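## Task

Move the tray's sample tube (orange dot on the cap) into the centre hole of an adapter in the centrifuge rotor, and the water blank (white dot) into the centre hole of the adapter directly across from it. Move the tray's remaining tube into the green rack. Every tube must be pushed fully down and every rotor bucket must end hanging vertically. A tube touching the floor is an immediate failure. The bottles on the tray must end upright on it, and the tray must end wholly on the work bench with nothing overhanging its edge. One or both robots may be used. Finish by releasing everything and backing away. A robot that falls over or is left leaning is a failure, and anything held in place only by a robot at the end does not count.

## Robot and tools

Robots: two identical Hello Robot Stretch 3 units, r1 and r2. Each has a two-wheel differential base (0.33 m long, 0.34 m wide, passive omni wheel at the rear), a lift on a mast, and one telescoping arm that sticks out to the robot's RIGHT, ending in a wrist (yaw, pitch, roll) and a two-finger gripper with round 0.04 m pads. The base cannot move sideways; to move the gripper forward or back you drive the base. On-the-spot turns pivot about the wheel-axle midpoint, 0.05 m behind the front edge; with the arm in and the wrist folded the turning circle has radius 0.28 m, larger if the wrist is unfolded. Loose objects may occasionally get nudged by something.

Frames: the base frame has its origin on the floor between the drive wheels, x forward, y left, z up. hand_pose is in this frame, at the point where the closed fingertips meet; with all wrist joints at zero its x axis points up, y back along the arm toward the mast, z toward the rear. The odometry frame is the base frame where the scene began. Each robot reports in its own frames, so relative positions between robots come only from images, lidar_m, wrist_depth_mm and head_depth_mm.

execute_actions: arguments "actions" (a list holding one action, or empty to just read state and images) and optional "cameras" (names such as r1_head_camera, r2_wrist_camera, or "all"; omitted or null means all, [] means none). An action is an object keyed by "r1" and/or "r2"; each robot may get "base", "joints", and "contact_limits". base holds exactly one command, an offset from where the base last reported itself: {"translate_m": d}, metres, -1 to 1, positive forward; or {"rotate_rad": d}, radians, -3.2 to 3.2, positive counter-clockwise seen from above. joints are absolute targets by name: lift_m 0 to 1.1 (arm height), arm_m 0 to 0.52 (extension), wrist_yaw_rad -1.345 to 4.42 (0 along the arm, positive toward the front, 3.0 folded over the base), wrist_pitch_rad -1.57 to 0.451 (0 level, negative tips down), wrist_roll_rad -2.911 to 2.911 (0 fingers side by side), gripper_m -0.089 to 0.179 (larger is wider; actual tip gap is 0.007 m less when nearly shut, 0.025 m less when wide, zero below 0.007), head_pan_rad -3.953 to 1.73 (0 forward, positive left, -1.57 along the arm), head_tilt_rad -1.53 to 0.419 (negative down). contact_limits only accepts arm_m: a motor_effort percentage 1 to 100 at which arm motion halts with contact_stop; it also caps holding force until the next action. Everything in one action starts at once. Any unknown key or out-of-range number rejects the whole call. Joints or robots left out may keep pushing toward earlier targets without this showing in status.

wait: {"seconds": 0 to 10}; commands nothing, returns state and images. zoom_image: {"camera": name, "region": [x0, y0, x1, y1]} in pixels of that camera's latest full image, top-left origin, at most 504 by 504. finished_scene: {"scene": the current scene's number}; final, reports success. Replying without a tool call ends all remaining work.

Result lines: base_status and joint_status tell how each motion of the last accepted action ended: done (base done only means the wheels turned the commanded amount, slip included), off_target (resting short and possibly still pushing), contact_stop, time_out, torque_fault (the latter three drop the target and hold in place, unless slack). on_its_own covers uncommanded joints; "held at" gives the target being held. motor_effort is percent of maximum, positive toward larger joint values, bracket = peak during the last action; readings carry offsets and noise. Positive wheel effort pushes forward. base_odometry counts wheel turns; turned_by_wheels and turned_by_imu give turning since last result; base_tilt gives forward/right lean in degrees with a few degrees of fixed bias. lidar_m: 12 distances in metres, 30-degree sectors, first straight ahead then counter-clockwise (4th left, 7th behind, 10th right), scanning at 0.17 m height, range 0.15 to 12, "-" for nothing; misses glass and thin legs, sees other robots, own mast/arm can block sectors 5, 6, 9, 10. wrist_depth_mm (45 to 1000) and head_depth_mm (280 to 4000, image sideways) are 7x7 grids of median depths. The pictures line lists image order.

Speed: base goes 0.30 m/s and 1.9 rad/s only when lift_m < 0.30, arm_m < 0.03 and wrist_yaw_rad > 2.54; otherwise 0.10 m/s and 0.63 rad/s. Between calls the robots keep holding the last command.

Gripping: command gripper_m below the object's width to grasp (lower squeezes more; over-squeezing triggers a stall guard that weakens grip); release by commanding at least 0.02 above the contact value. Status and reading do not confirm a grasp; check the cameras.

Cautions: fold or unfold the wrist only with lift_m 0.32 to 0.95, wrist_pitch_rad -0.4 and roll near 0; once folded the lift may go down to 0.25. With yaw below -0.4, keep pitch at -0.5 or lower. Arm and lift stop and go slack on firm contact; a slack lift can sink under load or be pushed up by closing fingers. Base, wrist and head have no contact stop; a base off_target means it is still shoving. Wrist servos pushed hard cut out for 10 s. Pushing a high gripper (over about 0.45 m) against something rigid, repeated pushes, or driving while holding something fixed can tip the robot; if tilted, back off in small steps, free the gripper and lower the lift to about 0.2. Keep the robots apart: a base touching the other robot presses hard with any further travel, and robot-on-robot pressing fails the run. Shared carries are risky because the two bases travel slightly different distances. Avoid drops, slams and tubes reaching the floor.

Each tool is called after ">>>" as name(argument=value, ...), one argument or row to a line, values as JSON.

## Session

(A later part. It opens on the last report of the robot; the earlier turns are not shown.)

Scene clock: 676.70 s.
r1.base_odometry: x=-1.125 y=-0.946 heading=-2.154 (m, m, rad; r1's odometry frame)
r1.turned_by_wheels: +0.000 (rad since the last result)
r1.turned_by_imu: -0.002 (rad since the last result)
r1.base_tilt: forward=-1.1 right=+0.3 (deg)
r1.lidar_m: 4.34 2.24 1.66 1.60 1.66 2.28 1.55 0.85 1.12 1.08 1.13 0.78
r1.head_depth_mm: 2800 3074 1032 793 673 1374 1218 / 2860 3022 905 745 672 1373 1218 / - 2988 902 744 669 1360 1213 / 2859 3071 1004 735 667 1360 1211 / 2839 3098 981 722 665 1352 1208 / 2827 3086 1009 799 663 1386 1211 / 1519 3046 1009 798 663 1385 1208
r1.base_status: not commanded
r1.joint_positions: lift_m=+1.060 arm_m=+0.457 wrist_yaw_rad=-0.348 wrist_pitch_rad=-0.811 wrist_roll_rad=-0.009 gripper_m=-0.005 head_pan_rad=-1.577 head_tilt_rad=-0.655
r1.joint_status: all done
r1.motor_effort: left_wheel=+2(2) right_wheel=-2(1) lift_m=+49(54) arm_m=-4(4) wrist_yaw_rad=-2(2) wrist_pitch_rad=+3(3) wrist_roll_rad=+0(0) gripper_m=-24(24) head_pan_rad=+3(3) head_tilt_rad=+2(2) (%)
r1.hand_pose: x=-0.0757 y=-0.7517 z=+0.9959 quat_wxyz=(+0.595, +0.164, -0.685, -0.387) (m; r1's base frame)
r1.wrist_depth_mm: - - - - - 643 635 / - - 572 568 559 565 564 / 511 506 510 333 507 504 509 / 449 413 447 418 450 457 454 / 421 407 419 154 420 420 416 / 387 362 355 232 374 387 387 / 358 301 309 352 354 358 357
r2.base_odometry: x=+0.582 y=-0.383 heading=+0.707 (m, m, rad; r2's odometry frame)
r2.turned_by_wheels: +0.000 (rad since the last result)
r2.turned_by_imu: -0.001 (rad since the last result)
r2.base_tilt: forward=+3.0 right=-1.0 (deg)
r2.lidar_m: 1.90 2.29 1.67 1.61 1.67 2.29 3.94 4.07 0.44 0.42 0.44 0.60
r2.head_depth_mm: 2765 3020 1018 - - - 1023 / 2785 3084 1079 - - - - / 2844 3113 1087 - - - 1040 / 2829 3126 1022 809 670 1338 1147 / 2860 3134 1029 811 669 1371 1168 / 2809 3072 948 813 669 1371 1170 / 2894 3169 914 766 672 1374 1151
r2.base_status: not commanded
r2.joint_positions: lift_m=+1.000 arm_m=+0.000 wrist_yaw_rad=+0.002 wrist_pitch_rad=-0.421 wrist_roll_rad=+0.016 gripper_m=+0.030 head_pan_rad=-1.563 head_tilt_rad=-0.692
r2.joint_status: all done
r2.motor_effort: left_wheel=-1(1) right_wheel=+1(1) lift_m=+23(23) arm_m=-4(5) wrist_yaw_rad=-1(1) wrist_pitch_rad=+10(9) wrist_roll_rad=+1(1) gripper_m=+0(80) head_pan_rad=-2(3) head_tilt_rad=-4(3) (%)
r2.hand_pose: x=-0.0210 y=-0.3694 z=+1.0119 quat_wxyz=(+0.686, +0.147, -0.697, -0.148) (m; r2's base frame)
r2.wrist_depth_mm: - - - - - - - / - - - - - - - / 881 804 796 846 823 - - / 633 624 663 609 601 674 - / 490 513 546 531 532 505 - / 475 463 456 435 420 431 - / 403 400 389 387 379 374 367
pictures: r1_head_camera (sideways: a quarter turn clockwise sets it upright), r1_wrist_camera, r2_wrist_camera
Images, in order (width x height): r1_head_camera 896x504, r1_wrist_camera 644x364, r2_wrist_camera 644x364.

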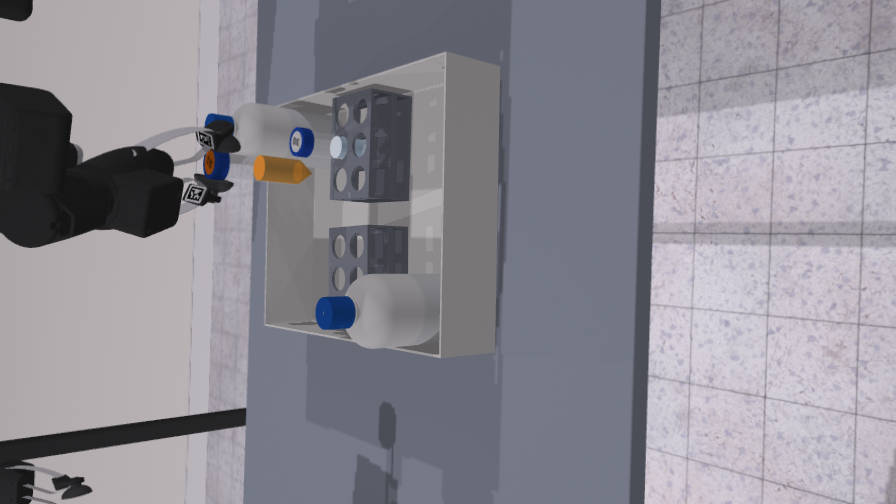

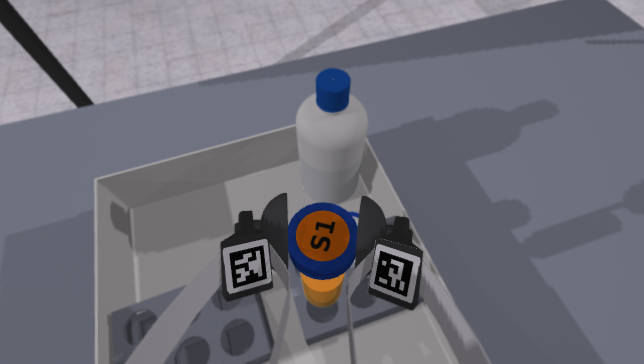

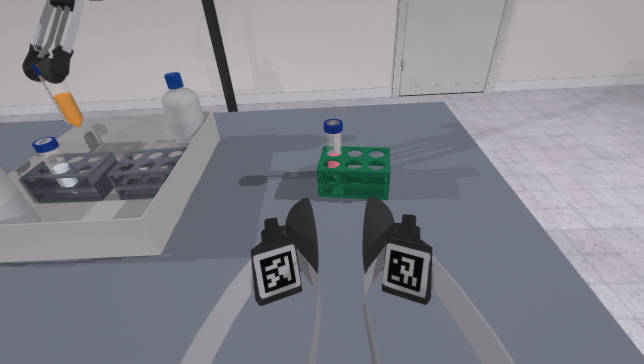

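>>> execute_actions(
  actions=[
    {"r1": {"base": {"translate_m": -1.0}, "joints": {"arm_m": 0.30, "wrist_yaw_rad": 0.0}}, "r2": {"base": {"translate_m": 1.0}, "joints": {"lift_m": 0.9, "wrist_yaw_rad": 3.0, "head_pan_rad": -0.6, "head_tilt_rad": -0.5}}},
  ],
  cameras=["r1_wrist_camera", "r1_head_camera", "r2_nav_camera"],
)

Scene clock: 701.60 s.
r1.base_odometry: x=-0.574 y=-0.111 heading=-2.154 (m, m, rad; r1's odometry frame)
r1.turned_by_wheels: +0.000 (rad since the last result)
r1.turned_by_imu: -0.003 (rad since the last result)
r1.base_tilt: forward=-1.0 right=+0.3 (deg)
r1.lidar_m: 1.72 2.27 1.66 1.60 1.67 2.29 3.42 0.57 0.41 0.40 0.49 1.54
r1.head_depth_mm: 830 943 1005 825 640 697 873 / - 957 982 840 641 700 876 / - - 905 741 644 707 884 / 2787 3029 2435 1125 931 794 889 / 2824 3092 2489 1965 1552 852 1149 / 2793 3034 1098 1395 1582 1390 1163 / 1510 3057 1011 800 695 823 1165
r1.base_status: done
r1.joint_positions: lift_m=+1.060 arm_m=+0.300 wrist_yaw_rad=-0.003 wrist_pitch_rad=-0.812 wrist_roll_rad=-0.009 gripper_m=-0.005 head_pan_rad=-1.577 head_tilt_rad=-0.655
r1.joint_status: all done
r1.motor_effort: left_wheel=+2(4) right_wheel=-1(7) lift_m=+50(49) arm_m=-4(4) wrist_yaw_rad=+2(3) wrist_pitch_rad=+4(3) wrist_roll_rad=+0(0) gripper_m=-24(23) head_pan_rad=+2(3) head_tilt_rad=+2(2) (%)
r1.hand_pose: x=-0.0220 y=-0.6041 z=+0.9958 quat_wxyz=(+0.652, +0.280, -0.647, -0.279) (m; r1's base frame)
r1.wrist_depth_mm: 647 644 - - 500 494 494 / 565 576 - - 500 521 502 / 505 511 - 760 486 550 495 / 462 468 - 693 482 470 461 / 425 436 - 155 444 428 428 / 389 412 - 236 386 386 399 / 362 388 - 548 317 359 367
r2.base_odometry: x=+1.343 y=+0.266 heading=+0.706 (m, m, rad; r2's odometry frame)
r2.turned_by_wheels: +0.000 (rad since the last result)
r2.turned_by_imu: +0.006 (rad since the last result)
r2.base_tilt: forward=+2.9 right=-1.1 (deg)
r2.lidar_m: 3.77 2.27 1.66 1.61 1.67 2.29 4.89 0.60 0.44 0.42 0.43 0.71
r2.head_depth_mm: 530 558 597 657 764 864 851 / 592 627 668 715 871 932 1002 / 674 715 769 830 1029 1092 1242 / 778 835 906 1107 1220 1374 1337 / 3619 3894 3348 2601 1859 1592 1339 / 3502 3826 3884 2637 1991 1604 1339 / 3358 3650 3783 2616 1986 1599 1332
r2.base_status: done
r2.joint_positions: lift_m=+0.900 arm_m=+0.000 wrist_yaw_rad=+2.996 wrist_pitch_rad=-0.419 wrist_roll_rad=+0.016 gripper_m=+0.030 head_pan_rad=-0.607 head_tilt_rad=-0.507
r2.joint_status: all done
r2.motor_effort: left_wheel=-3(5) right_wheel=+1(3) lift_m=+16(18) arm_m=-3(3) wrist_yaw_rad=+3(6) wrist_pitch_rad=+10(10) wrist_roll_rad=+1(1) gripper_m=+0(1) head_pan_rad=+3(31) head_tilt_rad=+3(21) (%)
r2.hand_pose: x=+0.0112 y=+0.0765 z=+0.9125 quat_wxyz=(+0.198, +0.706, +0.095, +0.674) (m; r2's base frame)
r2.wrist_depth_mm: - - - - - - - / - - - - - - - / - - - - - - - / - - - - - - - / - - - - - - - / - - - - - - - / - - - - - - -
pictures: r1_head_camera (sideways: a quarter turn clockwise sets it upright), r1_wrist_camera, r2_nav_camera (sideways: a quarter turn counterclockwise sets it upright)
Images, in order (width x height): r1_head_camera 896x504, r1_wrist_camera 644x364, r2_nav_camera 672x504.

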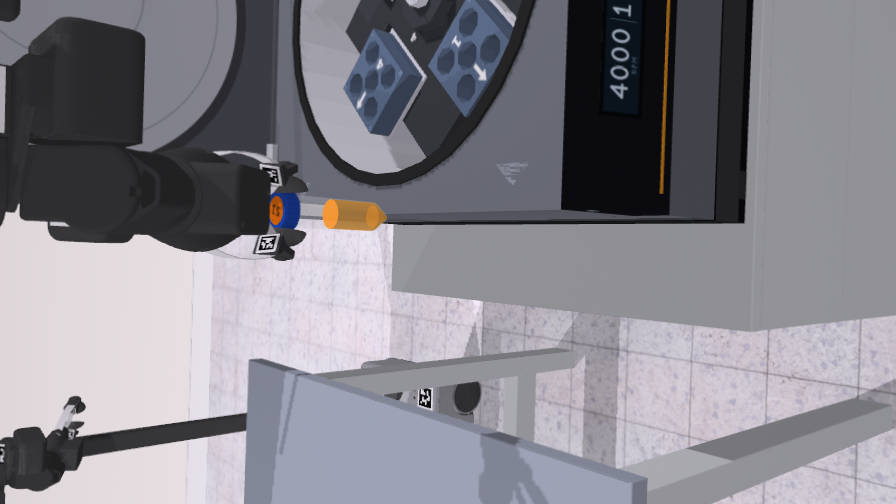

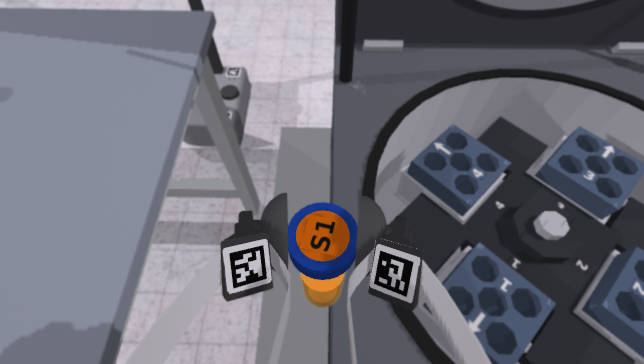

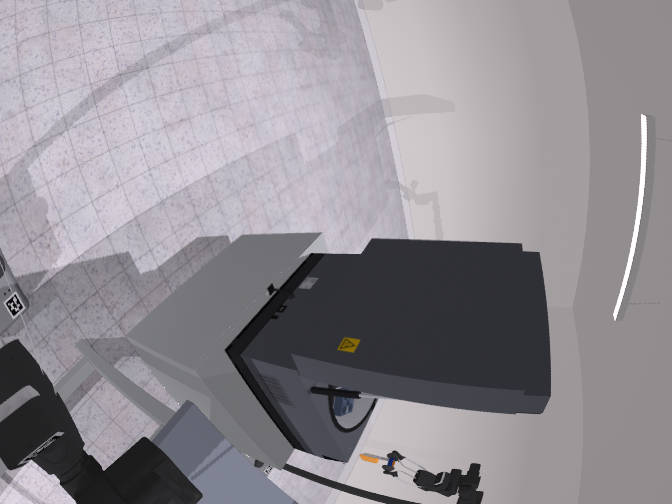

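>>> zoom_image(
  camera="r1_wrist_camera",
  region=[350, 60, 644, 364],
)

Region (350, 60, 644, 364) of r1_wrist_camera's 644x364 image, scaled by 1.658; it fills the left 487 columns of this view, and the rest is white.

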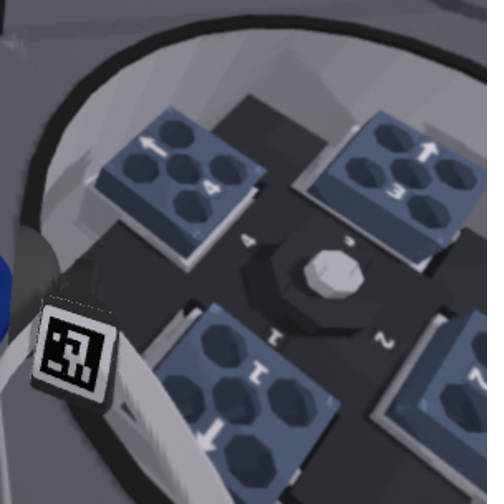

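>>> execute_actions(
  actions=[
    {"r1": {"base": {"translate_m": -0.185}, "joints": {"arm_m": 0.316, "lift_m": 1.0}}, "r2": {"base": {"translate_m": 0.2}, "joints": {"lift_m": 0.6}}},
  ],
  cameras=["r1_wrist_camera", "r1_head_camera"],
)

Scene clock: 771.67 s.
r1.base_odometry: x=-0.472 y=+0.043 heading=-2.154 (m, m, rad; r1's odometry frame)
r1.turned_by_wheels: +0.000 (rad since the last result)
r1.turned_by_imu: -0.001 (rad since the last result)
r1.base_tilt: forward=-1.0 right=+0.3 (deg)
r1.lidar_m: 1.89 2.27 1.66 1.61 1.67 2.28 3.24 0.56 0.41 0.40 0.41 0.61
r1.head_depth_mm: - 961 964 824 638 697 870 / - - 996 828 642 701 878 / - - 985 799 641 705 882 / 845 952 968 801 644 709 885 / 852 955 929 754 643 714 891 / 2812 3016 2406 1067 646 761 898 / 1500 1483 2315 1540 1543 793 1145
r1.base_status: done
r1.joint_positions: lift_m=+1.000 arm_m=+0.316 wrist_yaw_rad=-0.003 wrist_pitch_rad=-0.812 wrist_roll_rad=-0.009 gripper_m=-0.005 head_pan_rad=-1.577 head_tilt_rad=-0.655
r1.joint_status: all done
r1.motor_effort: left_wheel=+2(3) right_wheel=-2(8) lift_m=+25(40) arm_m=+3(4) wrist_yaw_rad=+2(2) wrist_pitch_rad=+3(4) wrist_roll_rad=+0(0) gripper_m=-23(24) head_pan_rad=+3(2) head_tilt_rad=+2(2) (%)
r1.hand_pose: x=-0.0220 y=-0.6195 z=+0.9366 quat_wxyz=(+0.652, +0.280, -0.647, -0.279) (m; r1's base frame)
r1.wrist_depth_mm: 560 - 461 456 453 451 451 / 522 - 407 453 477 427 418 / - - 387 432 453 426 378 / - - 407 400 407 402 379 / - 315 359 155 360 370 368 / - 287 326 235 345 320 352 / - 263 329 315 316 297 316
r2.base_odometry: x=+1.495 y=+0.396 heading=+0.706 (m, m, rad; r2's odometry frame)
r2.turned_by_wheels: +0.000 (rad since the last result)
r2.turned_by_imu: +0.001 (rad since the last result)
r2.base_tilt: forward=+2.9 right=-1.1 (deg)
r2.lidar_m: 3.57 2.26 1.66 1.60 1.67 2.30 5.08 0.60 0.44 0.42 0.52 0.71
r2.head_depth_mm: 532 562 594 629 670 827 847 / 595 632 671 717 876 930 1006 / 677 720 771 833 1046 1096 1248 / 3672 - 3357 2484 1816 1410 1333 / 3600 3828 3801 2627 2015 1593 1337 / 3356 3628 3780 2637 1984 1598 1339 / 3191 3462 3625 2661 1981 1605 1342
r2.base_status: done
r2.joint_positions: lift_m=+0.600 arm_m=+0.000 wrist_yaw_rad=+2.997 wrist_pitch_rad=-0.419 wrist_roll_rad=+0.016 gripper_m=+0.030 head_pan_rad=-0.607 head_tilt_rad=-0.507
r2.joint_status: all done
r2.motor_effort: left_wheel=-2(5) right_wheel=+2(4) lift_m=+16(20) arm_m=-3(3) wrist_yaw_rad=+3(3) wrist_pitch_rad=+10(9) wrist_roll_rad=+1(1) gripper_m=-1(1) head_pan_rad=+3(2) head_tilt_rad=+3(4) (%)
r2.hand_pose: x=+0.0111 y=+0.0766 z=+0.6126 quat_wxyz=(+0.198, +0.706, +0.095, +0.674) (m; r2's base frame)
r2.wrist_depth_mm: - - - - - - - / - - - - - - - / - - - - - - - / - - - - - - - / - - - - - - 962 / 944 910 - 875 833 863 832 / 815 793 - 763 751 747 726
pictures: r1_head_camera (sideways: a quarter turn clockwise sets it upright), r1_wrist_camera
Images, in order (width x height): r1_head_camera 896x504, r1_wrist_camera 644x364.

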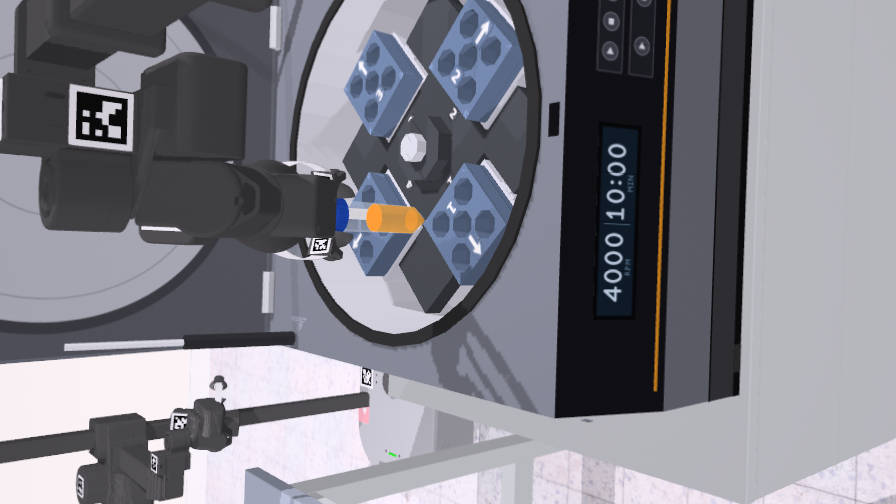

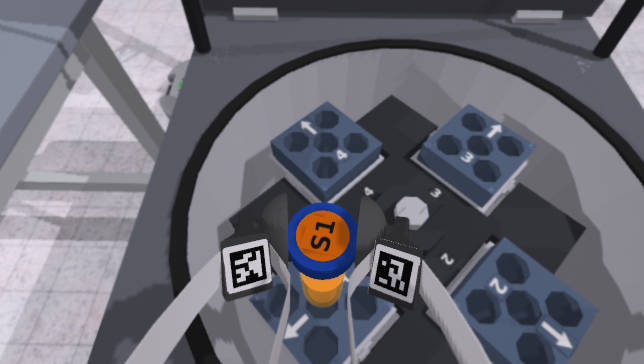

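>>> zoom_image(
  camera="r1_wrist_camera",
  region=[220, 90, 620, 364],
)

>>> zoom_image(
  camera="r1_head_camera",
  region=[300, 0, 560, 340],
)

Region (220, 90, 620, 364) of r1_wrist_camera's 644x364 image, scaled by 1.260; it fills the top 345 rows of this view, and the rest is white.

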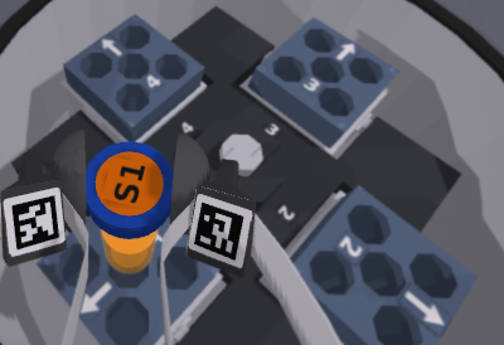

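Region (300, 0, 560, 340) of r1_head_camera's 896x504 image, scaled by 1.482, with more detail than that image has; it fills the left 385 columns of this view, and the rest is white.

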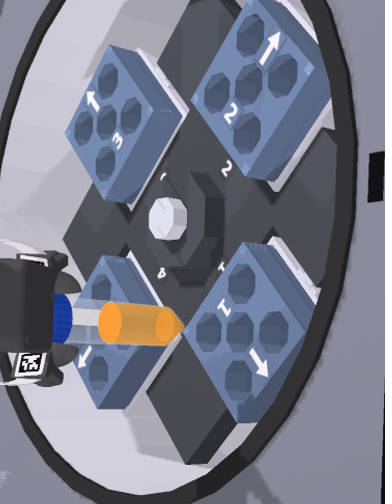

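>>> execute_actions(
  actions=[
    {"r1": {"base": {"translate_m": 0.0015}, "joints": {"arm_m": 0.320, "lift_m": 0.957}}, "r2": {"joints": {"lift_m": 0.48}}},
  ],
  cameras=["r1_wrist_camera", "r1_head_camera"],
)

>>> zoom_image(
  camera="r1_wrist_camera",
  region=[200, 190, 460, 364],
)

>>> zoom_image(
  camera="r1_head_camera",
  region=[340, 140, 540, 300],
)

Scene clock: 823.53 s.
r1.base_odometry: x=-0.473 y=+0.042 heading=-2.154 (m, m, rad; r1's odometry frame)
r1.turned_by_wheels: +0.000 (rad since the last result)
r1.turned_by_imu: -0.001 (rad since the last result)
r1.base_tilt: forward=-1.0 right=+0.2 (deg)
r1.lidar_m: 1.89 2.27 1.66 1.60 1.66 2.28 3.23 0.56 0.41 0.40 0.41 0.61
r1.head_depth_mm: 827 - 965 824 639 696 870 / 830 - 988 831 641 702 873 / 843 - - 800 641 705 879 / 847 953 980 792 643 709 888 / 848 955 935 735 639 710 894 / 2860 2987 2315 1090 647 762 898 / 2801 1566 1949 1548 1549 795 1138
r1.base_status: done
r1.joint_positions: lift_m=+0.957 arm_m=+0.320 wrist_yaw_rad=-0.003 wrist_pitch_rad=-0.812 wrist_roll_rad=-0.009 gripper_m=-0.005 head_pan_rad=-1.577 head_tilt_rad=-0.655
r1.joint_status: all done
r1.motor_effort: left_wheel=+2(8) right_wheel=-1(5) lift_m=+25(23) arm_m=+3(3) wrist_yaw_rad=+2(2) wrist_pitch_rad=+3(3) wrist_roll_rad=+0(0) gripper_m=-24(24) head_pan_rad=+3(2) head_tilt_rad=+2(2) (%)
r1.hand_pose: x=-0.0220 y=-0.6235 z=+0.8936 quat_wxyz=(+0.652, +0.280, -0.647, -0.279) (m; r1's base frame)
r1.wrist_depth_mm: 524 - 394 408 415 396 394 / 642 734 356 436 454 409 360 / - 760 374 378 384 371 366 / - 288 359 351 337 351 361 / - 258 351 154 315 327 335 / - 240 326 233 310 284 284 / 995 222 304 263 278 260 263
r2.base_odometry: x=+1.495 y=+0.396 heading=+0.706 (m, m, rad; r2's odometry frame)
r2.turned_by_wheels: +0.000 (rad since the last result)
r2.turned_by_imu: -0.001 (rad since the last result)
r2.base_tilt: forward=+2.9 right=-1.1 (deg)
r2.lidar_m: 3.57 2.26 1.67 1.61 1.67 2.30 5.08 0.60 0.44 0.42 0.52 0.71
r2.head_depth_mm: 533 562 595 630 668 826 844 / 595 630 673 720 874 935 1010 / 678 721 773 834 1041 1098 1237 / 3653 - 3372 2512 1804 1410 1335 / 3524 3825 3834 2619 2001 1594 1333 / 3363 3642 3732 2605 1993 1597 1329 / 3167 3430 3641 2628 1995 1605 1343
r2.base_status: not commanded
r2.joint_positions: lift_m=+0.480 arm_m=+0.000 wrist_yaw_rad=+2.997 wrist_pitch_rad=-0.419 wrist_roll_rad=+0.016 gripper_m=+0.030 head_pan_rad=-0.607 head_tilt_rad=-0.507
r2.joint_status: all done
r2.motor_effort: left_wheel=-2(2) right_wheel=+1(1) lift_m=+16(18) arm_m=-3(3) wrist_yaw_rad=+3(3) wrist_pitch_rad=+10(9) wrist_roll_rad=+1(0) gripper_m=+0(0) head_pan_rad=+2(2) head_tilt_rad=+4(3) (%)
r2.hand_pose: x=+0.0111 y=+0.0766 z=+0.4926 quat_wxyz=(+0.198, +0.706, +0.095, +0.674) (m; r2's base frame)
r2.wrist_depth_mm: - - - - - - - / - - - - - - - / - - - - - - - / - - - - - - 999 / 941 915 - 884 872 834 821 / 785 763 - 727 692 719 697 / 673 666 - 643 634 623 606
pictures: r1_head_camera (sideways: a quarter turn clockwise sets it upright), r1_wrist_camera
Images, in order (width x height): r1_head_camera 896x504, r1_wrist_camera 644x364.

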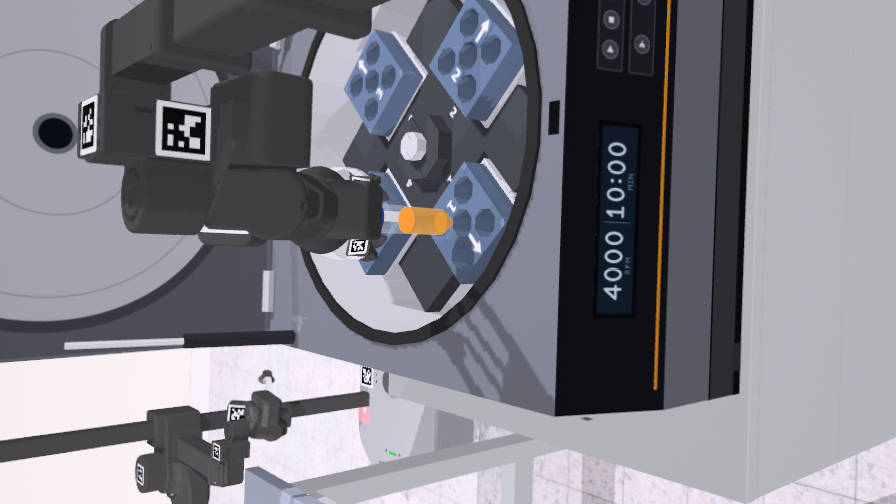

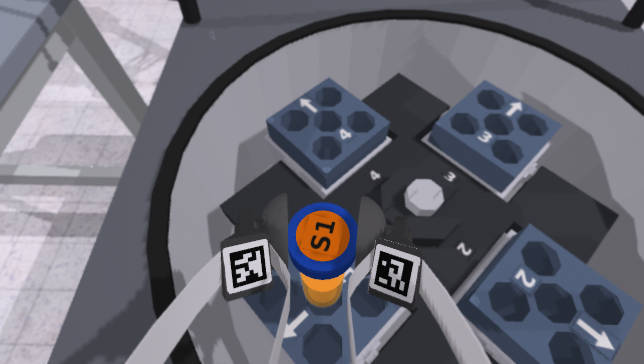

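Region (200, 190, 460, 364) of r1_wrist_camera's 644x364 image, scaled by 1.938; it fills the top 337 rows of this view, and the rest is white.

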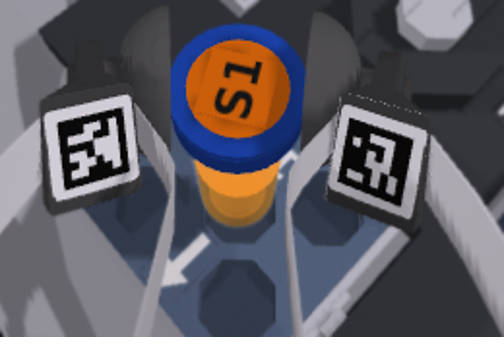

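Region (340, 140, 540, 300) of r1_head_camera's 896x504 image, scaled by 2.520, with more detail than that image has; it fills the top 403 rows of this view, and the rest is white.

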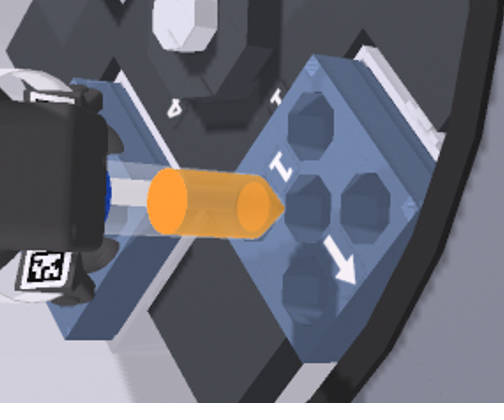

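>>> execute_actions(
  actions=[
    {"r1": {"joints": {"lift_m": 0.927}}, "r2": {"joints": {"lift_m": 0.40}}},
  ],
  cameras=["r1_wrist_camera", "r1_head_camera"],
)

>>> zoom_image(
  camera="r1_wrist_camera",
  region=[200, 190, 460, 364],
)

>>> zoom_image(
  camera="r1_head_camera",
  region=[340, 140, 540, 300],
)

Scene clock: 841.93 s.
r1.base_odometry: x=-0.473 y=+0.042 heading=-2.154 (m, m, rad; r1's odometry frame)
r1.turned_by_wheels: +0.000 (rad since the last result)
r1.turned_by_imu: -0.001 (rad since the last result)
r1.base_tilt: forward=-1.0 right=+0.3 (deg)
r1.lidar_m: 1.90 2.27 1.66 1.61 1.67 2.28 3.23 0.56 0.41 0.40 0.41 0.61
r1.head_depth_mm: 840 914 - 789 640 695 866 / 844 - 952 832 642 698 872 / 846 - - 797 642 705 879 / 847 948 970 784 643 709 893 / 849 954 932 737 642 711 891 / 2857 3047 1952 1094 647 760 900 / 2817 1638 1459 1540 1547 795 1144
r1.base_status: not commanded
r1.joint_positions: lift_m=+0.927 arm_m=+0.320 wrist_yaw_rad=-0.003 wrist_pitch_rad=-0.812 wrist_roll_rad=-0.009 gripper_m=-0.005 head_pan_rad=-1.577 head_tilt_rad=-0.655
r1.joint_status: all done
r1.motor_effort: left_wheel=+2(2) right_wheel=-1(2) lift_m=+26(28) arm_m=+3(3) wrist_yaw_rad=+2(1) wrist_pitch_rad=+3(3) wrist_roll_rad=+0(0) gripper_m=-24(24) head_pan_rad=+2(2) head_tilt_rad=+2(2) (%)
r1.hand_pose: x=-0.0220 y=-0.6235 z=+0.8636 quat_wxyz=(+0.652, +0.280, -0.647, -0.279) (m; r1's base frame)
r1.wrist_depth_mm: 543 - 345 377 406 377 345 / - 322 339 365 392 370 344 / - 282 363 333 348 325 351 / - 253 327 321 291 317 320 / - 231 349 155 285 292 298 / 216 210 308 235 276 257 251 / 199 195 307 233 249 246 230
r2.base_odometry: x=+1.495 y=+0.396 heading=+0.706 (m, m, rad; r2's odometry frame)
r2.turned_by_wheels: +0.000 (rad since the last result)
r2.turned_by_imu: -0.001 (rad since the last result)
r2.base_tilt: forward=+2.9 right=-1.1 (deg)
r2.lidar_m: 3.56 2.27 1.66 1.61 1.67 2.30 5.09 0.60 0.44 0.42 0.52 0.71
r2.head_depth_mm: 532 562 595 629 671 829 844 / 595 631 673 719 875 928 1001 / 677 720 775 836 1045 1099 1244 / 3679 - 3372 2484 1797 1413 1343 / 3535 3835 3810 2607 1983 1601 1343 / 3365 3662 3690 2622 1983 1602 1337 / 3224 3406 3568 2639 1997 1592 1338
r2.base_status: not commanded
r2.joint_positions: lift_m=+0.400 arm_m=+0.000 wrist_yaw_rad=+2.997 wrist_pitch_rad=-0.419 wrist_roll_rad=+0.016 gripper_m=+0.030 head_pan_rad=-0.607 head_tilt_rad=-0.507
r2.joint_status: all done
r2.motor_effort: left_wheel=-2(2) right_wheel=+1(1) lift_m=+16(15) arm_m=-4(4) wrist_yaw_rad=+3(3) wrist_pitch_rad=+9(9) wrist_roll_rad=+1(1) gripper_m=+0(0) head_pan_rad=+2(2) head_tilt_rad=+4(3) (%)
r2.hand_pose: x=+0.0111 y=+0.0766 z=+0.4126 quat_wxyz=(+0.198, +0.706, +0.095, +0.674) (m; r2's base frame)
r2.wrist_depth_mm: - - - - - - - / - - - - - - - / - - - - - - - / - 990 970 944 924 886 866 / 816 793 - 760 773 720 713 / 686 667 - 631 602 612 607 / 590 579 - 580 549 537 533
pictures: r1_head_camera (sideways: a quarter turn clockwise sets it upright), r1_wrist_camera
Images, in order (width x height): r1_head_camera 896x504, r1_wrist_camera 644x364.

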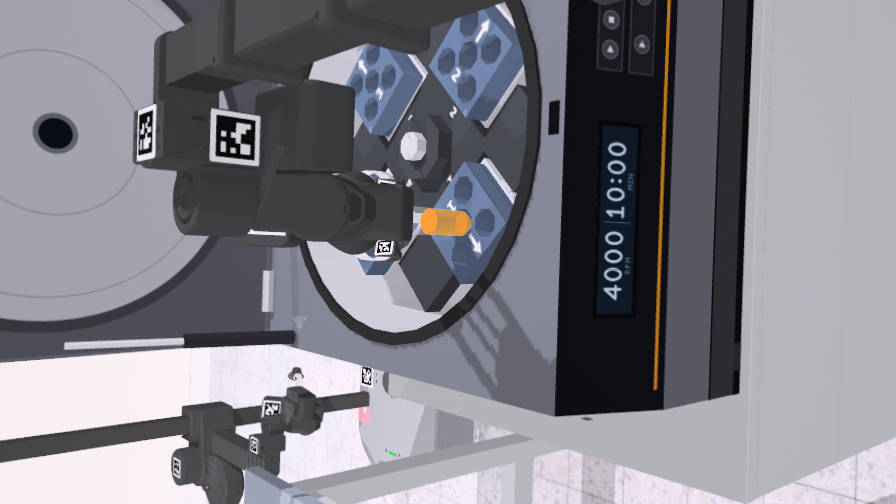

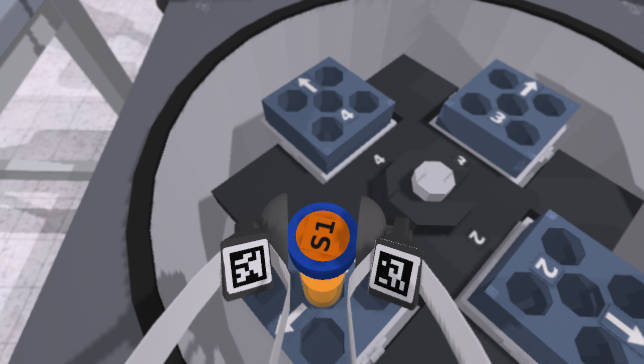

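Region (200, 190, 460, 364) of r1_wrist_camera's 644x364 image, scaled by 1.938; it fills the top 337 rows of this view, and the rest is white.

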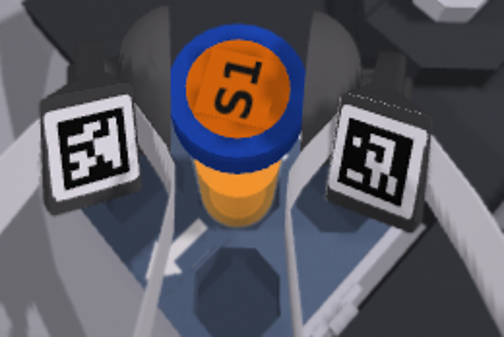

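Region (340, 140, 540, 300) of r1_head_camera's 896x504 image, scaled by 2.520, with more detail than that image has; it fills the top 403 rows of this view, and the rest is white.

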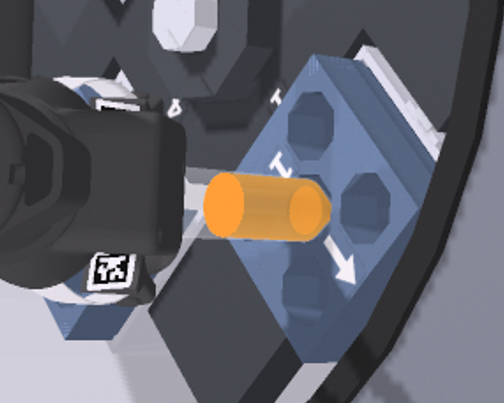

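>>> execute_actions(
  actions=[
    {"r1": {"joints": {"lift_m": 0.89}}, "r2": {"joints": {"lift_m": 0.33}}},
  ],
  cameras=["r1_wrist_camera", "r1_head_camera"],
)

>>> zoom_image(
  camera="r1_wrist_camera",
  region=[200, 190, 460, 364],
)

>>> zoom_image(
  camera="r1_head_camera",
  region=[340, 140, 540, 300],
)

Scene clock: 851.10 s.
r1.base_odometry: x=-0.473 y=+0.042 heading=-2.154 (m, m, rad; r1's odometry frame)
r1.turned_by_wheels: +0.000 (rad since the last result)
r1.turned_by_imu: -0.001 (rad since the last result)
r1.base_tilt: forward=-1.0 right=+0.3 (deg)
r1.lidar_m: 1.89 2.27 1.67 1.60 1.67 2.29 3.22 0.56 0.41 0.40 0.41 0.61
r1.head_depth_mm: 838 943 - - 640 719 868 / 843 929 - 820 640 701 879 / 843 933 - 792 642 705 881 / 847 951 964 786 642 709 890 / 850 957 933 735 642 714 896 / 2829 3046 1968 1087 647 763 901 / 2802 3101 1505 1541 1541 793 1141
r1.base_status: not commanded
r1.joint_positions: lift_m=+0.890 arm_m=+0.320 wrist_yaw_rad=-0.003 wrist_pitch_rad=-0.812 wrist_roll_rad=-0.009 gripper_m=-0.005 head_pan_rad=-1.577 head_tilt_rad=-0.655
r1.joint_status: all done
r1.motor_effort: left_wheel=+2(2) right_wheel=-2(2) lift_m=+25(30) arm_m=+3(3) wrist_yaw_rad=+2(2) wrist_pitch_rad=+4(4) wrist_roll_rad=+0(0) gripper_m=-22(23) head_pan_rad=+3(2) head_tilt_rad=+2(2) (%)
r1.hand_pose: x=-0.0220 y=-0.6235 z=+0.8266 quat_wxyz=(+0.652, +0.280, -0.647, -0.279) (m; r1's base frame)
r1.wrist_depth_mm: 607 294 304 367 397 364 324 / - 254 327 312 332 308 321 / - 230 332 298 301 295 323 / 213 221 281 279 257 274 277 / 188 206 354 153 255 254 229 / 174 176 291 202 237 231 217 / 160 159 290 213 215 217 199
r2.base_odometry: x=+1.495 y=+0.396 heading=+0.706 (m, m, rad; r2's odometry frame)
r2.turned_by_wheels: +0.000 (rad since the last result)
r2.turned_by_imu: -0.001 (rad since the last result)
r2.base_tilt: forward=+2.9 right=-1.1 (deg)
r2.lidar_m: 3.56 2.26 1.66 1.61 1.67 2.30 5.10 0.60 0.44 0.42 0.52 0.71
r2.head_depth_mm: 533 562 592 630 671 827 846 / 594 632 671 718 877 932 1008 / 679 719 773 835 1039 1097 1243 / 3682 3977 3409 2492 1791 1420 1333 / 3543 3787 3816 2625 1980 1589 1335 / 3364 3598 3735 2611 1992 1598 1332 / 3170 3403 3647 2607 1986 1603 1340
r2.base_status: not commanded
r2.joint_positions: lift_m=+0.330 arm_m=+0.000 wrist_yaw_rad=+2.997 wrist_pitch_rad=-0.419 wrist_roll_rad=+0.016 gripper_m=+0.030 head_pan_rad=-0.607 head_tilt_rad=-0.507
r2.joint_status: all done
r2.motor_effort: left_wheel=-2(2) right_wheel=+2(2) lift_m=+17(19) arm_m=-3(4) wrist_yaw_rad=+2(3) wrist_pitch_rad=+9(10) wrist_roll_rad=+1(1) gripper_m=+0(0) head_pan_rad=+3(2) head_tilt_rad=+3(3) (%)
r2.hand_pose: x=+0.0111 y=+0.0766 z=+0.3426 quat_wxyz=(+0.198, +0.706, +0.095, +0.674) (m; r2's base frame)
r2.wrist_depth_mm: - - - - - - - / - - - - - - - / - - - - - 996 946 / 905 866 832 819 794 768 753 / 714 699 - 665 666 630 619 / 594 583 - 559 522 544 526 / 501 515 - - 472 469 463
pictures: r1_head_camera (sideways: a quarter turn clockwise sets it upright), r1_wrist_camera
Images, in order (width x height): r1_head_camera 896x504, r1_wrist_camera 644x364.

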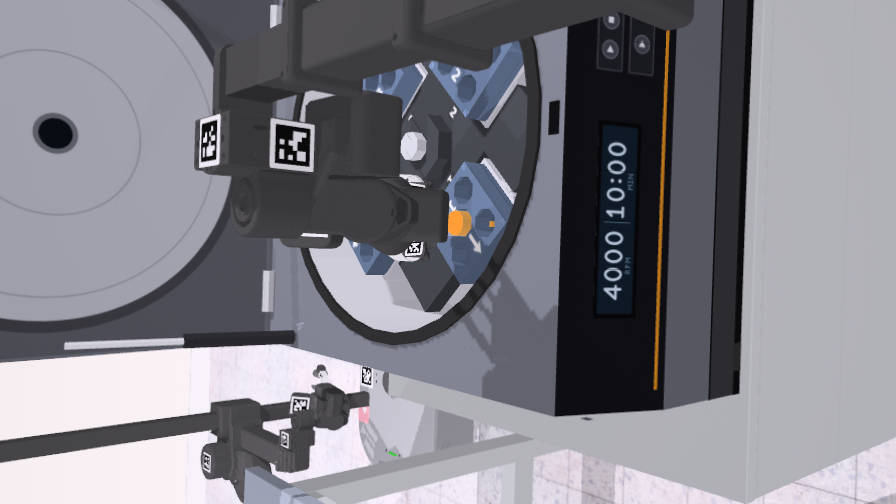

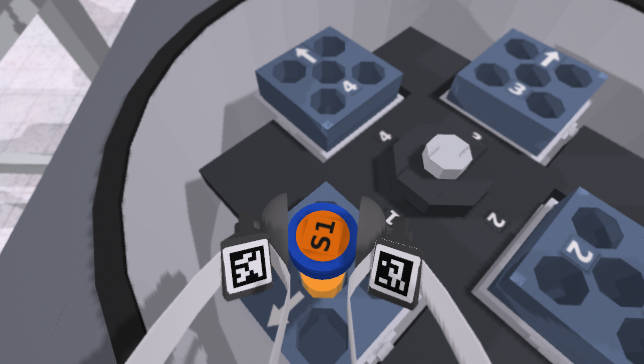

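Region (200, 190, 460, 364) of r1_wrist_camera's 644x364 image, scaled by 1.938; it fills the top 337 rows of this view, and the rest is white.

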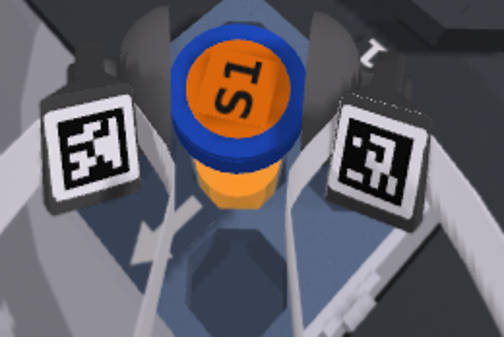

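Region (340, 140, 540, 300) of r1_head_camera's 896x504 image, scaled by 2.520, with more detail than that image has; it fills the top 403 rows of this view, and the rest is white.

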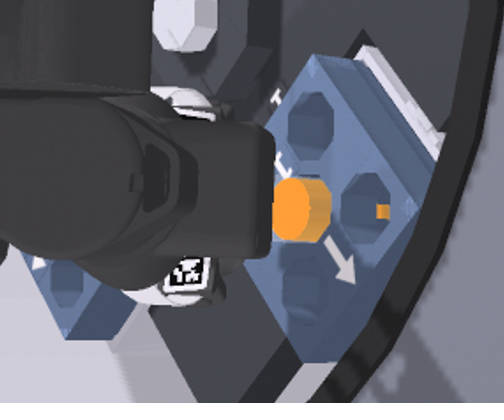

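>>> execute_actions(
  actions=[
    {"r1": {"joints": {"lift_m": 0.872}}, "r2": {"joints": {"lift_m": 0.28}}},
  ],
  cameras=["r1_wrist_camera", "r1_head_camera"],
)

>>> zoom_image(
  camera="r1_wrist_camera",
  region=[200, 150, 460, 364],
)

Scene clock: 858.40 s.
r1.base_odometry: x=-0.473 y=+0.042 heading=-2.154 (m, m, rad; r1's odometry frame)
r1.turned_by_wheels: +0.000 (rad since the last result)
r1.turned_by_imu: -0.001 (rad since the last result)
r1.base_tilt: forward=-1.0 right=+0.2 (deg)
r1.lidar_m: 1.90 2.27 1.67 1.60 1.67 2.29 3.22 0.57 0.41 0.40 0.41 0.61
r1.head_depth_mm: 838 944 - - 639 718 870 / 844 933 - 796 639 701 874 / 843 947 - 781 642 706 879 / 840 953 971 783 642 709 890 / 849 956 931 739 641 716 893 / 2813 3054 1939 1094 646 762 900 / 2777 3044 1548 1544 1529 792 1139
r1.base_status: not commanded
r1.joint_positions: lift_m=+0.872 arm_m=+0.320 wrist_yaw_rad=-0.003 wrist_pitch_rad=-0.812 wrist_roll_rad=-0.009 gripper_m=-0.005 head_pan_rad=-1.577 head_tilt_rad=-0.655
r1.joint_status: all done
r1.motor_effort: left_wheel=+2(2) right_wheel=-2(2) lift_m=+26(27) arm_m=+3(3) wrist_yaw_rad=+2(2) wrist_pitch_rad=+3(4) wrist_roll_rad=+0(0) gripper_m=-23(23) head_pan_rad=+2(2) head_tilt_rad=+2(2) (%)
r1.hand_pose: x=-0.0220 y=-0.6235 z=+0.8086 quat_wxyz=(+0.652, +0.280, -0.647, -0.279) (m; r1's base frame)
r1.wrist_depth_mm: 615 258 305 324 355 340 313 / - 237 315 284 310 288 293 / 208 227 303 278 264 275 282 / 184 222 264 258 242 246 256 / 167 206 352 155 235 236 210 / 153 178 292 186 217 213 195 / 144 142 287 206 197 201 183
r2.base_odometry: x=+1.495 y=+0.396 heading=+0.706 (m, m, rad; r2's odometry frame)
r2.turned_by_wheels: +0.000 (rad since the last result)
r2.turned_by_imu: -0.001 (rad since the last result)
r2.base_tilt: forward=+2.8 right=-1.1 (deg)
r2.lidar_m: 3.57 2.27 1.66 1.61 1.67 2.30 5.07 0.60 0.44 0.42 0.52 0.71
r2.head_depth_mm: 533 563 593 629 672 826 847 / 594 631 672 719 875 934 1005 / 678 720 774 833 1039 1101 1250 / 3679 - 3375 2487 1803 1418 1340 / 3513 3797 3810 2617 1984 1611 1334 / 3357 3598 3807 2614 1995 1601 1336 / 3214 3419 3557 2601 1984 1596 1339
r2.base_status: not commanded
r2.joint_positions: lift_m=+0.280 arm_m=+0.000 wrist_yaw_rad=+2.997 wrist_pitch_rad=-0.419 wrist_roll_rad=+0.016 gripper_m=+0.030 head_pan_rad=-0.607 head_tilt_rad=-0.507
r2.joint_status: all done
r2.motor_effort: left_wheel=-2(2) right_wheel=+1(1) lift_m=+17(17) arm_m=-4(3) wrist_yaw_rad=+3(4) wrist_pitch_rad=+9(9) wrist_roll_rad=+1(0) gripper_m=+0(0) head_pan_rad=+2(2) head_tilt_rad=+3(3) (%)
r2.hand_pose: x=+0.0111 y=+0.0766 z=+0.2926 quat_wxyz=(+0.198, +0.706, +0.095, +0.674) (m; r2's base frame)
r2.wrist_depth_mm: - - - - - - - / - - - - - - - / - - 962 944 907 867 844 / 802 771 734 720 711 688 670 / 633 618 - 584 592 564 546 / 526 531 - - 463 480 470 / 466 - - - 425 416 411
pictures: r1_head_camera (sideways: a quarter turn clockwise sets it upright), r1_wrist_camera
Images, in order (width x height): r1_head_camera 896x504, r1_wrist_camera 644x364.

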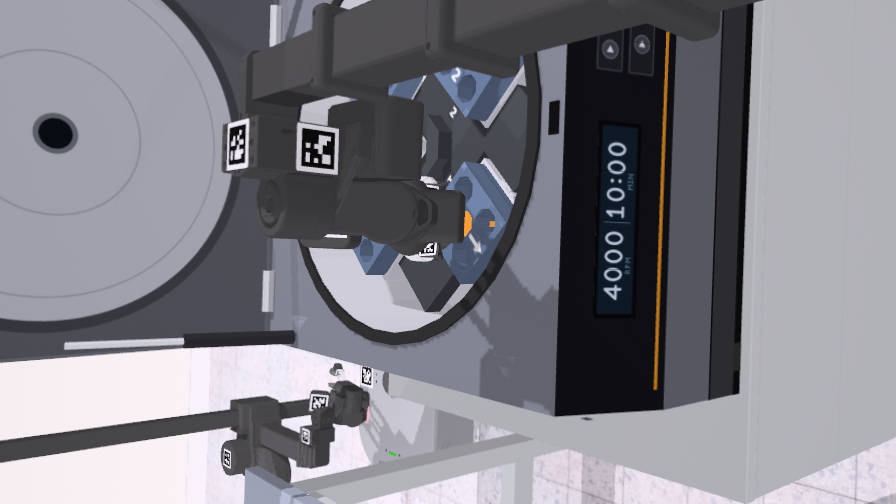

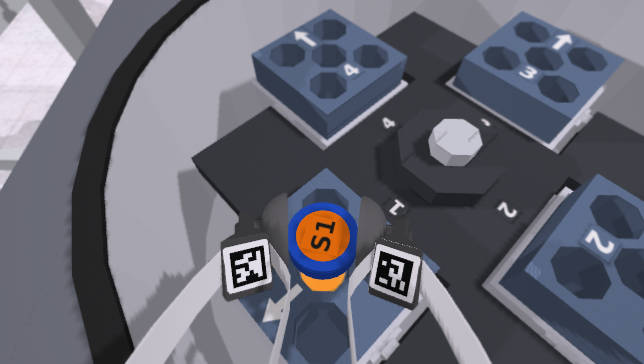

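Region (200, 150, 460, 364) of r1_wrist_camera's 644x364 image, scaled by 1.938; it fills the top 415 rows of this view, and the rest is white.

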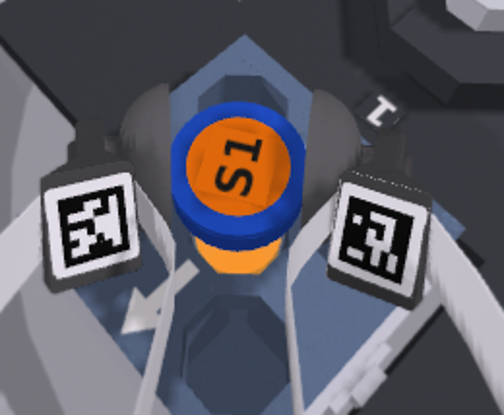

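>>> execute_actions(
  actions=[],
)

Scene clock: 888.50 s.
r1.base_odometry: x=-0.473 y=+0.042 heading=-2.154 (m, m, rad; r1's odometry frame)
r1.turned_by_wheels: +0.000 (rad since the last result)
r1.turned_by_imu: -0.001 (rad since the last result)
r1.base_tilt: forward=-1.0 right=+0.3 (deg)
r1.lidar_m: 1.90 2.27 1.67 1.60 1.66 2.29 3.22 0.56 0.41 0.40 0.41 0.61
r1.head_depth_mm: 842 943 - - 639 720 865 / 843 929 - 797 641 700 875 / 842 950 - 781 641 706 882 / 848 953 971 780 641 708 888 / 849 953 935 738 641 714 893 / 2839 3036 1942 1091 647 763 897 / 2786 3088 1550 1537 1538 794 1145
r1.base_status: not commanded
r1.joint_positions: lift_m=+0.872 arm_m=+0.320 wrist_yaw_rad=-0.003 wrist_pitch_rad=-0.812 wrist_roll_rad=-0.009 gripper_m=-0.005 head_pan_rad=-1.577 head_tilt_rad=-0.655
r1.joint_status: all done
r1.motor_effort: left_wheel=+2(2) right_wheel=-2(2) lift_m=+25(27) arm_m=+3(3) wrist_yaw_rad=+2(2) wrist_pitch_rad=+3(4) wrist_roll_rad=+0(0) gripper_m=-24(23) head_pan_rad=+3(2) head_tilt_rad=+2(2) (%)
r1.hand_pose: x=-0.0220 y=-0.6235 z=+0.8086 quat_wxyz=(+0.652, +0.280, -0.647, -0.279) (m; r1's base frame)
r1.wrist_depth_mm: 619 256 304 325 358 340 313 / - 236 315 284 308 288 295 / 208 227 300 279 263 274 283 / 184 221 263 255 242 247 256 / 166 206 351 155 235 233 211 / 153 178 292 187 216 212 195 / 144 143 288 206 197 200 182
r2.base_odometry: x=+1.495 y=+0.396 heading=+0.706 (m, m, rad; r2's odometry frame)
r2.turned_by_wheels: +0.000 (rad since the last result)
r2.turned_by_imu: +0.000 (rad since the last result)
r2.base_tilt: forward=+2.9 right=-0.9 (deg)
r2.lidar_m: 3.58 2.27 1.67 1.61 1.67 2.30 5.10 0.60 0.44 0.42 0.52 0.71
r2.head_depth_mm: 533 562 594 629 670 827 848 / 595 630 673 717 874 931 1006 / 677 721 773 832 1037 1101 1248 / 3677 - 3354 2519 1801 1417 1339 / 3518 3821 3783 2613 1993 1595 1340 / 3311 3610 3782 2612 1993 1596 1334 / 3205 3498 3595 2615 1993 1596 1341
r2.base_status: not commanded
r2.joint_positions: lift_m=+0.280 arm_m=+0.000 wrist_yaw_rad=+2.997 wrist_pitch_rad=-0.419 wrist_roll_rad=+0.016 gripper_m=+0.030 head_pan_rad=-0.607 head_tilt_rad=-0.507
r2.joint_status: all done
r2.motor_effort: left_wheel=-2(2) right_wheel=+1(1) lift_m=+16(17) arm_m=-3(3) wrist_yaw_rad=+3(4) wrist_pitch_rad=+9(9) wrist_roll_rad=+1(0) gripper_m=+0(0) head_pan_rad=+3(2) head_tilt_rad=+4(3) (%)
r2.hand_pose: x=+0.0111 y=+0.0766 z=+0.2926 quat_wxyz=(+0.198, +0.706, +0.095, +0.674) (m; r2's base frame)
r2.wrist_depth_mm: - - - - - - - / - - - - - - - / - - 967 929 908 878 845 / 801 764 745 723 710 683 658 / 631 618 - 594 595 558 550 / 529 532 - - 462 478 471 / 461 - - - 422 416 410
pictures: r1_head_camera (sideways: a quarter turn clockwise sets it upright), r1_nav_camera (sideways: a quarter turn counterclockwise sets it upright), r1_wrist_camera, r2_head_camera (sideways: a quarter turn clockwise sets it upright), r2_nav_camera (sideways: a quarter turn counterclockwise sets it upright), r2_wrist_camera
Images, in order (width x height): r1_head_camera 896x504, r1_nav_camera 672x504, r1_wrist_camera 644x364, r2_head_camera 896x504, r2_nav_camera 672x504, r2_wrist_camera 644x364.

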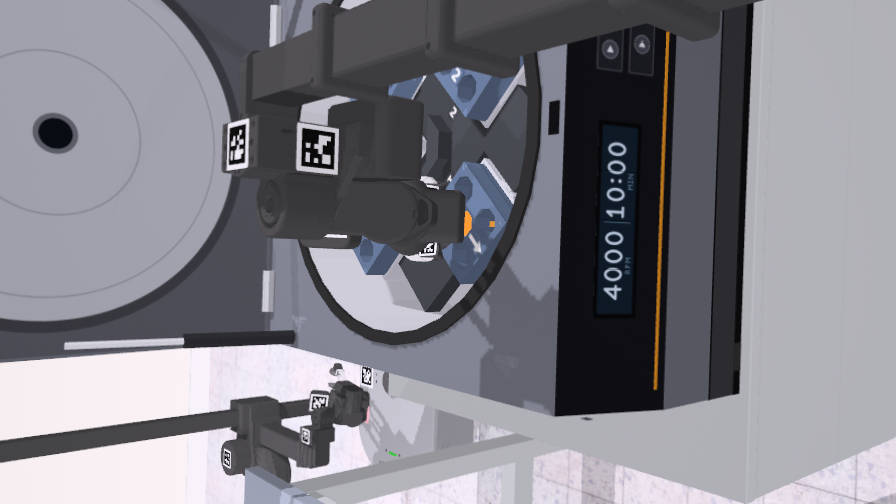

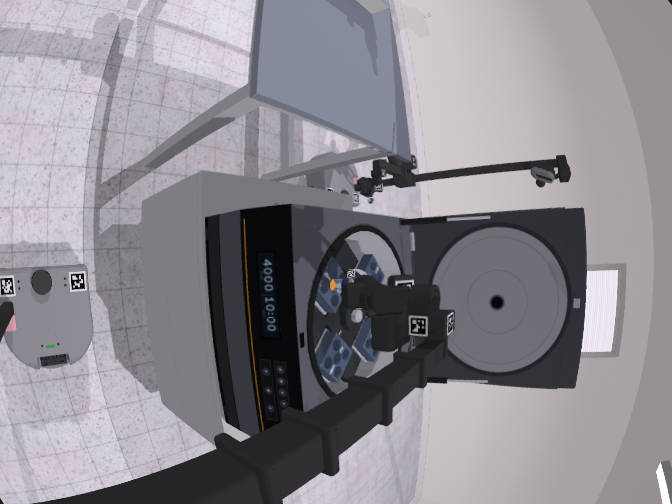

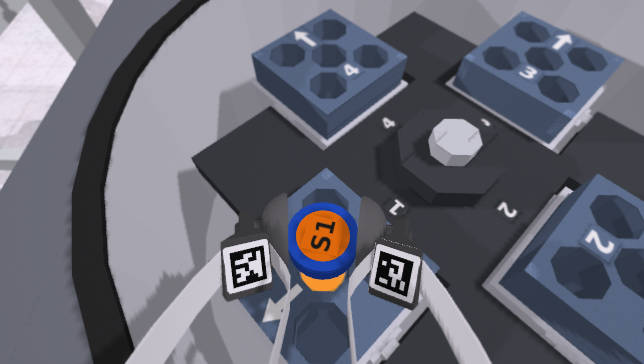

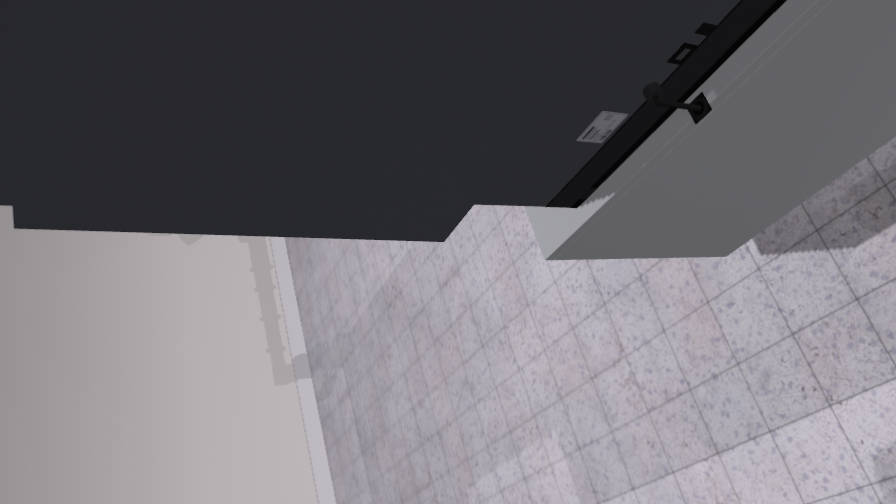

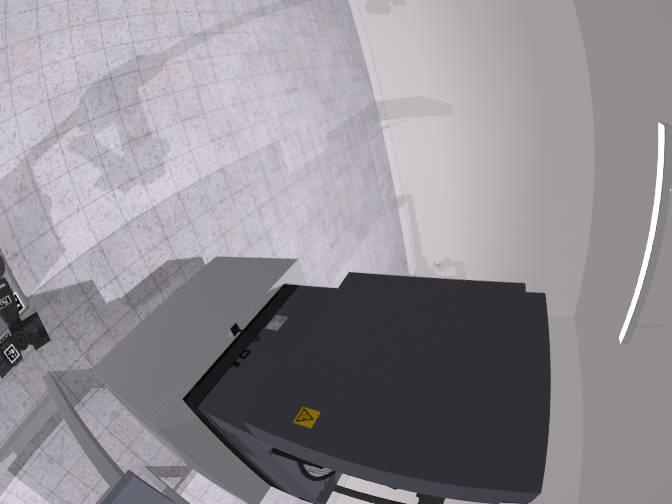

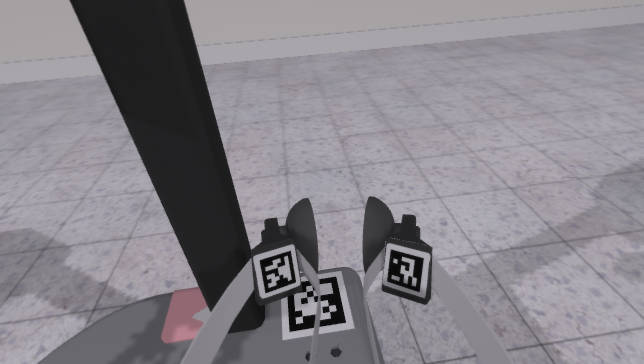

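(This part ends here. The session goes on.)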